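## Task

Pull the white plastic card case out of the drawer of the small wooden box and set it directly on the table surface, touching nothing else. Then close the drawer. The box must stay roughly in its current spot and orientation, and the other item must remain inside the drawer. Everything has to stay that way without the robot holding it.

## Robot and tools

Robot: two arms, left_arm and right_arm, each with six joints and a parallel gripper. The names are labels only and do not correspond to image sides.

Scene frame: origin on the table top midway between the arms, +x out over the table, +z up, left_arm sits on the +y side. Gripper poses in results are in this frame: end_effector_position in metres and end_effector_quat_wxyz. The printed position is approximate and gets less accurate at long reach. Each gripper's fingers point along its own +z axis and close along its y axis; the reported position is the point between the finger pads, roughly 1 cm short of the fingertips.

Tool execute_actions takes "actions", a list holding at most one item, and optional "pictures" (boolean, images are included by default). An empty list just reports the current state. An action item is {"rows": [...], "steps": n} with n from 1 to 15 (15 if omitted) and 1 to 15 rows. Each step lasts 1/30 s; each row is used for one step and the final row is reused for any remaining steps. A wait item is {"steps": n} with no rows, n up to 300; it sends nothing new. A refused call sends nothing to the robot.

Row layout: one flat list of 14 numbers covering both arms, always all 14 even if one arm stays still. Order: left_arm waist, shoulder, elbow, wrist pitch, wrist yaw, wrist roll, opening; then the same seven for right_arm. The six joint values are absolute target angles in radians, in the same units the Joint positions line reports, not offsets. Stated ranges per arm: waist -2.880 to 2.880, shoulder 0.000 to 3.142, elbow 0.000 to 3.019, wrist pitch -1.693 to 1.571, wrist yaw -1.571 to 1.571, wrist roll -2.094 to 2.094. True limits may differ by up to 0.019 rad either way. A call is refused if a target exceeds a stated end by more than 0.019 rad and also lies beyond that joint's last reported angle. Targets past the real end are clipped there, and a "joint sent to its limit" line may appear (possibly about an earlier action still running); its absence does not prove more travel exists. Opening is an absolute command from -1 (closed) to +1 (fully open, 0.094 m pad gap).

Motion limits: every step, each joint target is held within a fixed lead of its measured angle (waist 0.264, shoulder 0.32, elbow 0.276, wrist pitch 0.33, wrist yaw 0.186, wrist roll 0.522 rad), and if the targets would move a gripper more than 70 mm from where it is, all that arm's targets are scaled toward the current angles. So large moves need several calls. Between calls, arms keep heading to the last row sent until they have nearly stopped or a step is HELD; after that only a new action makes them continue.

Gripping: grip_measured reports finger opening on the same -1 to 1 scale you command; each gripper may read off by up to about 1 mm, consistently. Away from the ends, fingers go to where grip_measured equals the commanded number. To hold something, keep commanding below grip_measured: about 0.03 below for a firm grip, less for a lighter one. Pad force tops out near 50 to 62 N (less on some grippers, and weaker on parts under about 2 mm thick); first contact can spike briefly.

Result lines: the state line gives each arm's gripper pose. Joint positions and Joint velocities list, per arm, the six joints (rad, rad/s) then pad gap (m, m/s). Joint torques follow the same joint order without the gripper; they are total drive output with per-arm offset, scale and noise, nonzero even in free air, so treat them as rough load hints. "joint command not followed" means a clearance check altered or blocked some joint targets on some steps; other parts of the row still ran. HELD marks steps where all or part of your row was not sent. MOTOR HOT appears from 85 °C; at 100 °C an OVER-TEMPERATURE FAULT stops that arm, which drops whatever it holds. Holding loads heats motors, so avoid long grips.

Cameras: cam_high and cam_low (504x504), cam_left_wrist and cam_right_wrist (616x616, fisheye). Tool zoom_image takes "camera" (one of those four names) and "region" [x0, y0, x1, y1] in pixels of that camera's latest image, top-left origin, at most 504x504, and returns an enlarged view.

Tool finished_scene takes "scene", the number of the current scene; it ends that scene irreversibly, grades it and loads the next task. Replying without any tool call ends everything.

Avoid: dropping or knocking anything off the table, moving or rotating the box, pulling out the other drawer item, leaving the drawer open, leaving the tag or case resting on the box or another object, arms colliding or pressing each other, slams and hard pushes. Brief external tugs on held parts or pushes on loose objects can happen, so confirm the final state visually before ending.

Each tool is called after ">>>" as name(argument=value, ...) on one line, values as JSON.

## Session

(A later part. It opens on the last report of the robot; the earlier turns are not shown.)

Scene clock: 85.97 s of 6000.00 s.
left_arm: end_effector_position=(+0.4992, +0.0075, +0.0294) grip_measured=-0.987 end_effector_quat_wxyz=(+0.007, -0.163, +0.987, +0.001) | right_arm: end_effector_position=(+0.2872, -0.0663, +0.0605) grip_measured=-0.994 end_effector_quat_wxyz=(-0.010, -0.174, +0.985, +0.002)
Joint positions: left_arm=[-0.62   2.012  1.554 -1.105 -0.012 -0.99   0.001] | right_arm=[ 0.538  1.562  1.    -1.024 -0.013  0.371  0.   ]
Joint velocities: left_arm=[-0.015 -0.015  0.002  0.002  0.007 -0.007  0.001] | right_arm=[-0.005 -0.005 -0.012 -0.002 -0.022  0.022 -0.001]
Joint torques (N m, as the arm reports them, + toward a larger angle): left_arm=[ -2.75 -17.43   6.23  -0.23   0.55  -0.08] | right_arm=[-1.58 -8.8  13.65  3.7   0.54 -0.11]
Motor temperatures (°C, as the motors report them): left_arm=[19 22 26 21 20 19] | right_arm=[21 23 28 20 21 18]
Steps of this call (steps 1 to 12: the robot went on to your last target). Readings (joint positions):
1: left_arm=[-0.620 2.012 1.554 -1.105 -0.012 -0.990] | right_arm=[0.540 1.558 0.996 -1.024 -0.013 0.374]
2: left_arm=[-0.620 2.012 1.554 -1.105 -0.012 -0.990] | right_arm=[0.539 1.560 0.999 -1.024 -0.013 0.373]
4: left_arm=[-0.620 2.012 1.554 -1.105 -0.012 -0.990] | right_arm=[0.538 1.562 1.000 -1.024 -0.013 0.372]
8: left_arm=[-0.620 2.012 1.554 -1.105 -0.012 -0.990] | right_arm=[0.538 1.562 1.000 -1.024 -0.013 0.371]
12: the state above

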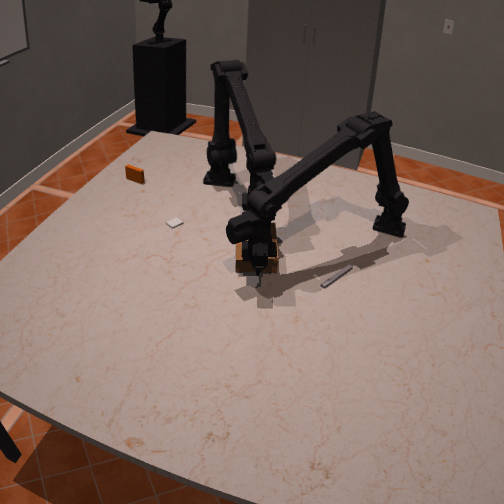

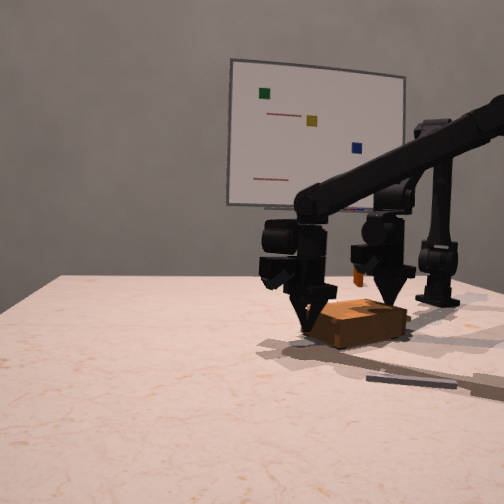

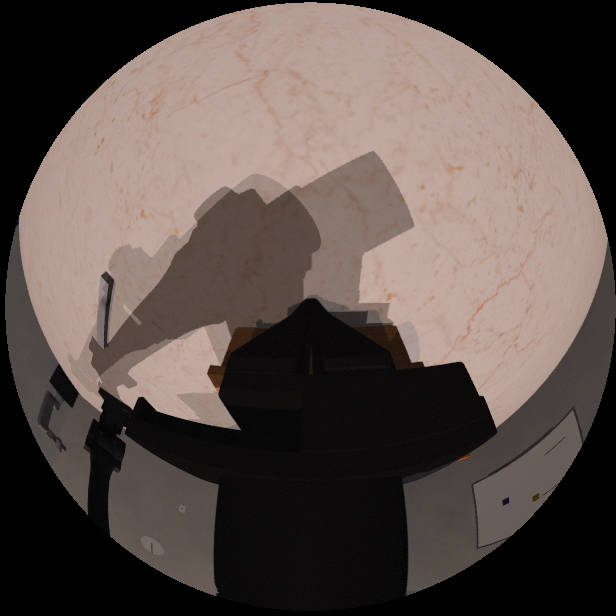

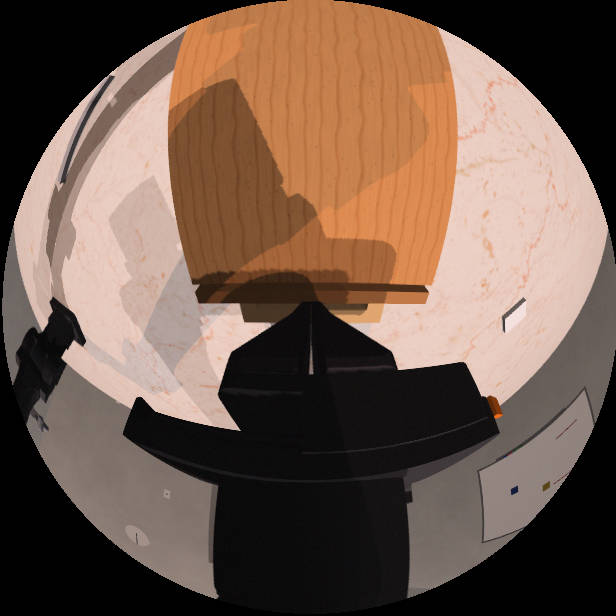

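Nearly shut; push a bit more.

>>> execute_actions(actions=[{"rows":[[-0.652,2.02,1.55,-1.12,0,-1.0,-1,0.513,1.61,1.095,-0.958,0,0.36,-1],[-0.654,2.02,1.55,-1.12,0,-1.0,-1,0.511,1.615,1.101,-0.956,0,0.36,-1],[-0.656,2.02,1.55,-1.12,0,-1.0,-1,0.509,1.62,1.107,-0.954,0,0.36,-1],[-0.658,2.02,1.55,-1.12,0,-1.0,-1,0.507,1.625,1.113,-0.952,0,0.36,-1],[-0.66,2.02,1.55,-1.12,0,-1.0,-1,0.505,1.63,1.119,-0.95,0,0.36,-1],[-0.66,2.02,1.55,-1.12,0,-1.0,-1,0.503,1.635,1.125,-0.95,0,0.36,-1],[-0.66,2.02,1.55,-1.12,0,-1.0,-1,0.501,1.64,1.131,-0.95,0,0.36,-1],[-0.66,2.02,1.55,-1.12,0,-1.0,-1,0.499,1.645,1.137,-0.95,0,0.36,-1],[-0.66,2.02,1.55,-1.12,0,-1.0,-1,0.497,1.65,1.143,-0.95,0,0.36,-1],[-0.66,2.02,1.55,-1.12,0,-1.0,-1,0.495,1.655,1.149,-0.95,0,0.36,-1]],"steps":15}])

>>> zoom_image(camera="cam_right_wrist", region=[170, 240, 460, 340])

Scene clock: 88.10 s of 6000.00 s.
left_arm: end_effector_position=(+0.4994, +0.0078, +0.0294) grip_measured=-0.987 end_effector_quat_wxyz=(+0.008, -0.163, +0.987, +0.002) | right_arm: end_effector_position=(+0.2901, -0.0652, +0.0599) grip_measured=-0.994 end_effector_quat_wxyz=(-0.016, -0.171, +0.985, +0.001)
Joint positions: left_arm=[-0.62   2.012  1.554 -1.105 -0.014 -0.991  0.001] | right_arm=[ 0.532  1.577  1.016 -1.037 -0.019  0.371  0.   ]
Joint velocities: left_arm=[ 0.005 -0.005 -0.007 -0.002  0.11  -0.007 -0.001] | right_arm=[-0.015  0.005 -0.012 -0.007 -0.022 -0.022  0.001]
Joint torques (N m, as the arm reports them, + toward a larger angle): left_arm=[ -3.91 -17.32   6.22  -0.3    0.63  -0.08] | right_arm=[  0.75 -12.93   6.89   1.23   0.26   0.04]
Motor temperatures (°C, as the motors report them): left_arm=[19 22 26 21 20 19] | right_arm=[21 23 29 20 21 18]
A step of this action was HELD (marked below), so the robot has no last target. An arm can still carry out its HELD step.
Steps of this call (steps 1 to 15: the robot went on to your last target; steps 16 to 49: nothing new was sent; steps 50 to 64: all 15 steps of this action). Readings (joint positions):
50: left_arm=[-0.620 2.012 1.554 -1.105 -0.012 -0.990] | right_arm=[0.538 1.562 1.000 -1.024 -0.013 0.371]
51: left_arm=[-0.620 2.012 1.554 -1.105 -0.012 -0.990] | right_arm=[0.538 1.562 1.001 -1.024 -0.013 0.371]
53: left_arm=[-0.620 2.012 1.554 -1.105 -0.012 -0.990] | right_arm=[0.537 1.564 1.002 -1.024 -0.013 0.371]
57: left_arm=[-0.620 2.012 1.554 -1.105 -0.014 -0.990] | right_arm=[0.532 1.577 1.016 -1.037 -0.019 0.371] HELD
58: left_arm=[-0.620 2.012 1.554 -1.105 -0.014 -0.990] | right_arm=[0.532 1.577 1.016 -1.037 -0.019 0.371] HELD
59: left_arm=[-0.620 2.012 1.554 -1.105 -0.014 -0.990] | right_arm=[0.532 1.577 1.016 -1.037 -0.019 0.371] HELD
60: left_arm=[-0.620 2.012 1.554 -1.105 -0.014 -0.991] | right_arm=[0.532 1.577 1.016 -1.037 -0.019 0.371] HELD
61: left_arm=[-0.620 2.012 1.554 -1.105 -0.014 -0.991] | right_arm=[0.532 1.577 1.016 -1.037 -0.019 0.371] HELD
62: left_arm=[-0.620 2.012 1.554 -1.105 -0.014 -0.991] | right_arm=[0.532 1.577 1.016 -1.037 -0.019 0.371] HELD
63: left_arm=[-0.620 2.012 1.554 -1.105 -0.014 -0.991] | right_arm=[0.532 1.577 1.016 -1.037 -0.019 0.371] HELD
64: the state above HELD
joint command not followed: on one or more control steps a check withheld the commanded joint targets of the right arm, and it was not sent them on those steps. On the call's last step the targets were still withheld.
cause: the commanded joint targets would bring a part of the robot too close to another arm (this arm's wrist (the part past joint 4) and the other arm's forearm (the part past joint 3)); next, command targets that bring no part of the robot closer to that arm.

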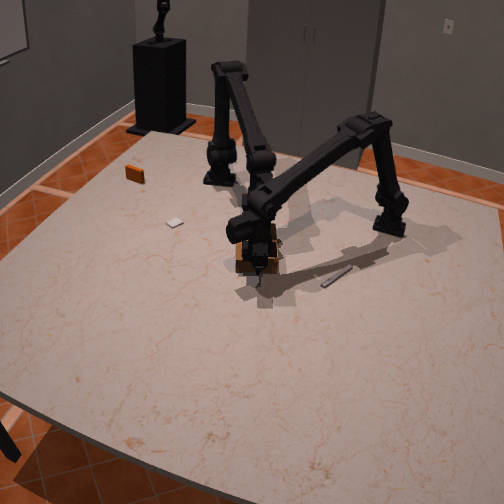

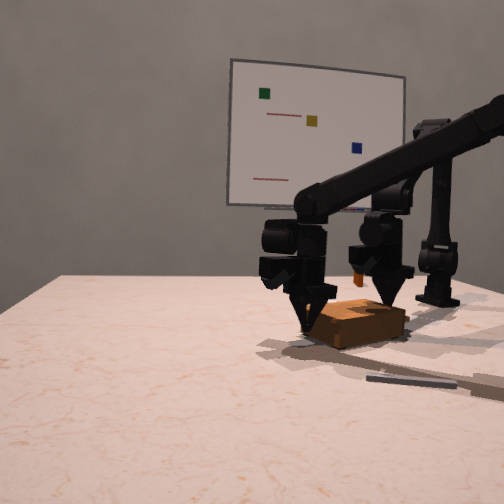

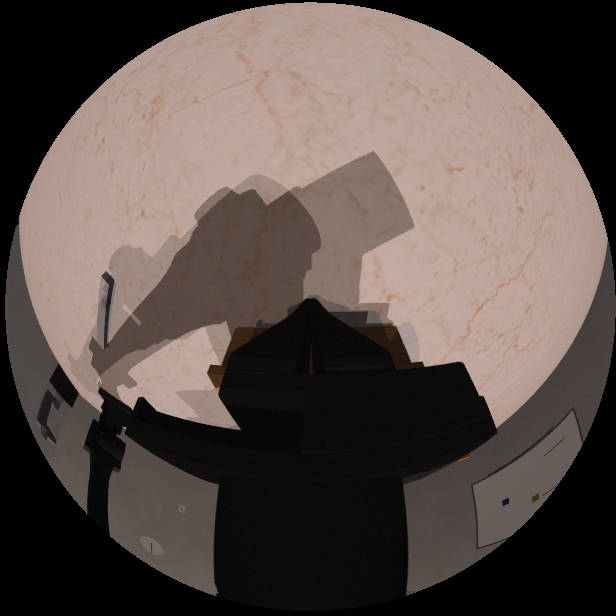

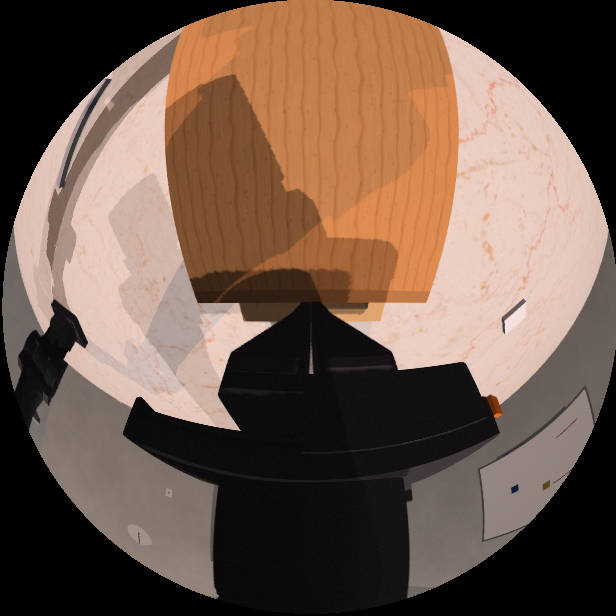

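Region (170, 240, 460, 340) of cam_right_wrist's 616x616 image, scaled by 1.738, with more detail than that image has; it fills the top 174 rows of this view, and the rest is white.

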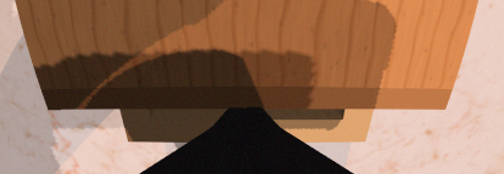

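Shut. Release the left first, then back both off.

>>> execute_actions(actions=[{"rows":[[-0.645,2.018,1.552,-1.11,0,-1.0,-1,0.533,1.575,1.016,-1.03,0,0.37,-1],[-0.63,2.015,1.556,-1.105,0,-1.0,-1,0.535,1.57,1.014,-1.03,0,0.37,-1],[-0.618,2.012,1.565,-1.10,0,-1.0,-1,0.538,1.56,1.01,-1.03,0,0.37,-1],[-0.61,2.012,1.58,-1.10,0,-1.0,-1,0.541,1.55,1.006,-1.03,0,0.37,-1],[-0.604,2.012,1.595,-1.10,0,-1.0,-1,0.544,1.54,1.0,-1.03,0,0.37,-1],[-0.598,2.012,1.605,-1.10,0,-1.0,-1,0.547,1.53,0.994,-1.03,0,0.37,-1],[-0.592,2.012,1.615,-1.10,0,-1.0,-1,0.55,1.52,0.988,-1.03,0,0.37,-1],[-0.586,2.012,1.625,-1.11,0,-1.0,-1,0.553,1.51,0.982,-1.03,0,0.37,-1],[-0.58,2.012,1.635,-1.12,0,-1.0,-1,0.556,1.50,0.976,-1.03,0,0.37,-1],[-0.574,2.012,1.645,-1.13,0,-1.0,-1,0.559,1.49,0.97,-1.03,0,0.37,-1],[-0.57,2.012,1.65,-1.13,0,-1.0,-1,0.562,1.48,0.964,-1.03,0,0.37,-1]],"steps":15}])

Scene clock: 90.57 s of 6000.00 s.
left_arm: end_effector_position=(+0.5269, +0.0172, +0.0466) grip_measured=-0.987 end_effector_quat_wxyz=(+0.016, -0.184, +0.983, -0.015) | right_arm: end_effector_position=(+0.2729, -0.0717, +0.0741) grip_measured=-0.994 end_effector_quat_wxyz=(+0.001, -0.183, +0.983, +0.002)
Joint positions: left_arm=[-0.577  2.012  1.603 -1.119 -0.003 -0.991  0.001] | right_arm=[ 0.556  1.497  0.966 -1.037 -0.002  0.371  0.   ]
Joint velocities: left_arm=[ 0.122 -0.005  0.095 -0.007 -0.066  0.022 -0.   ] | right_arm=[ 0.034 -0.132  0.002 -0.007  0.007  0.007 -0.001]
Joint torques (N m, as the arm reports them, + toward a larger angle): left_arm=[ -0.06 -18.44   9.24  -0.02   0.09  -0.09] | right_arm=[  1.29 -13.07   6.8    1.02   0.16   0.03]
Motor temperatures (°C, as the motors report them): left_arm=[19 22 26 21 20 19] | right_arm=[21 23 28 20 21 18]
Steps of this call (steps 1 to 59: nothing new was sent; steps 60 to 74: all 15 steps of this action). Readings (joint positions):
60: left_arm=[-0.620 2.012 1.554 -1.105 -0.014 -0.991] | right_arm=[0.532 1.577 1.016 -1.037 -0.016 0.371]
61: left_arm=[-0.620 2.012 1.554 -1.105 -0.014 -0.991] | right_arm=[0.534 1.577 1.016 -1.037 -0.014 0.371]
63: left_arm=[-0.618 2.012 1.554 -1.104 -0.010 -0.991] | right_arm=[0.536 1.576 1.014 -1.037 -0.008 0.371]
67: left_arm=[-0.610 2.012 1.556 -1.104 -0.003 -0.991] | right_arm=[0.539 1.560 0.996 -1.037 -0.003 0.371]
74: the state above

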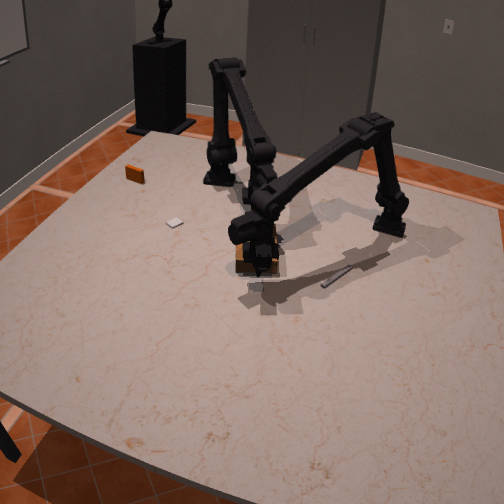

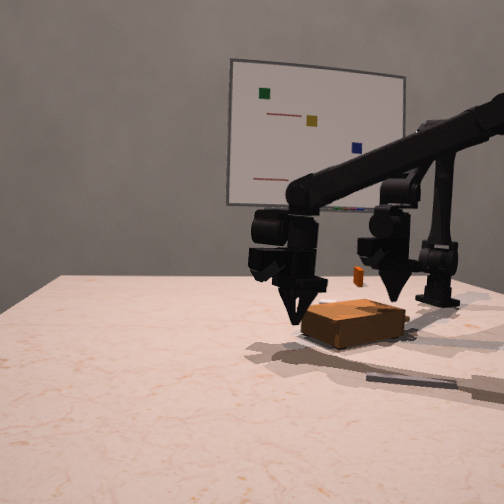

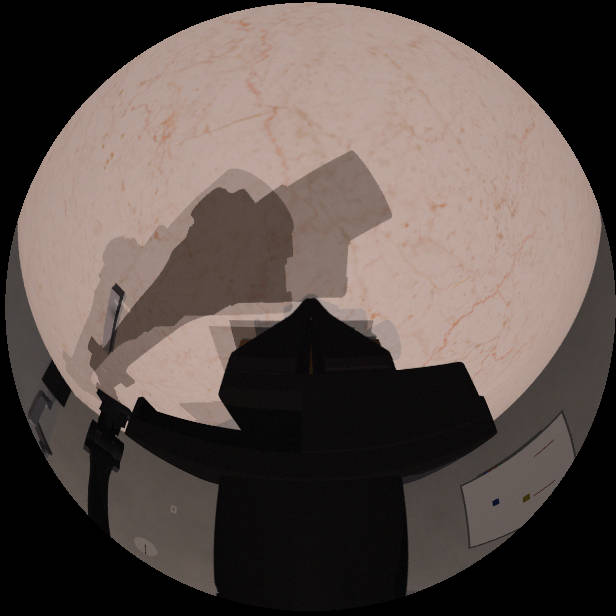

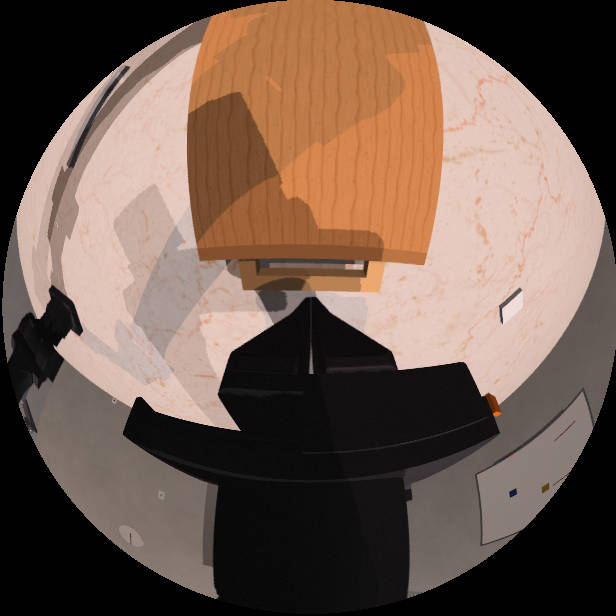

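>>> finished_scene(scene=2)

The scene is finished: the task was done.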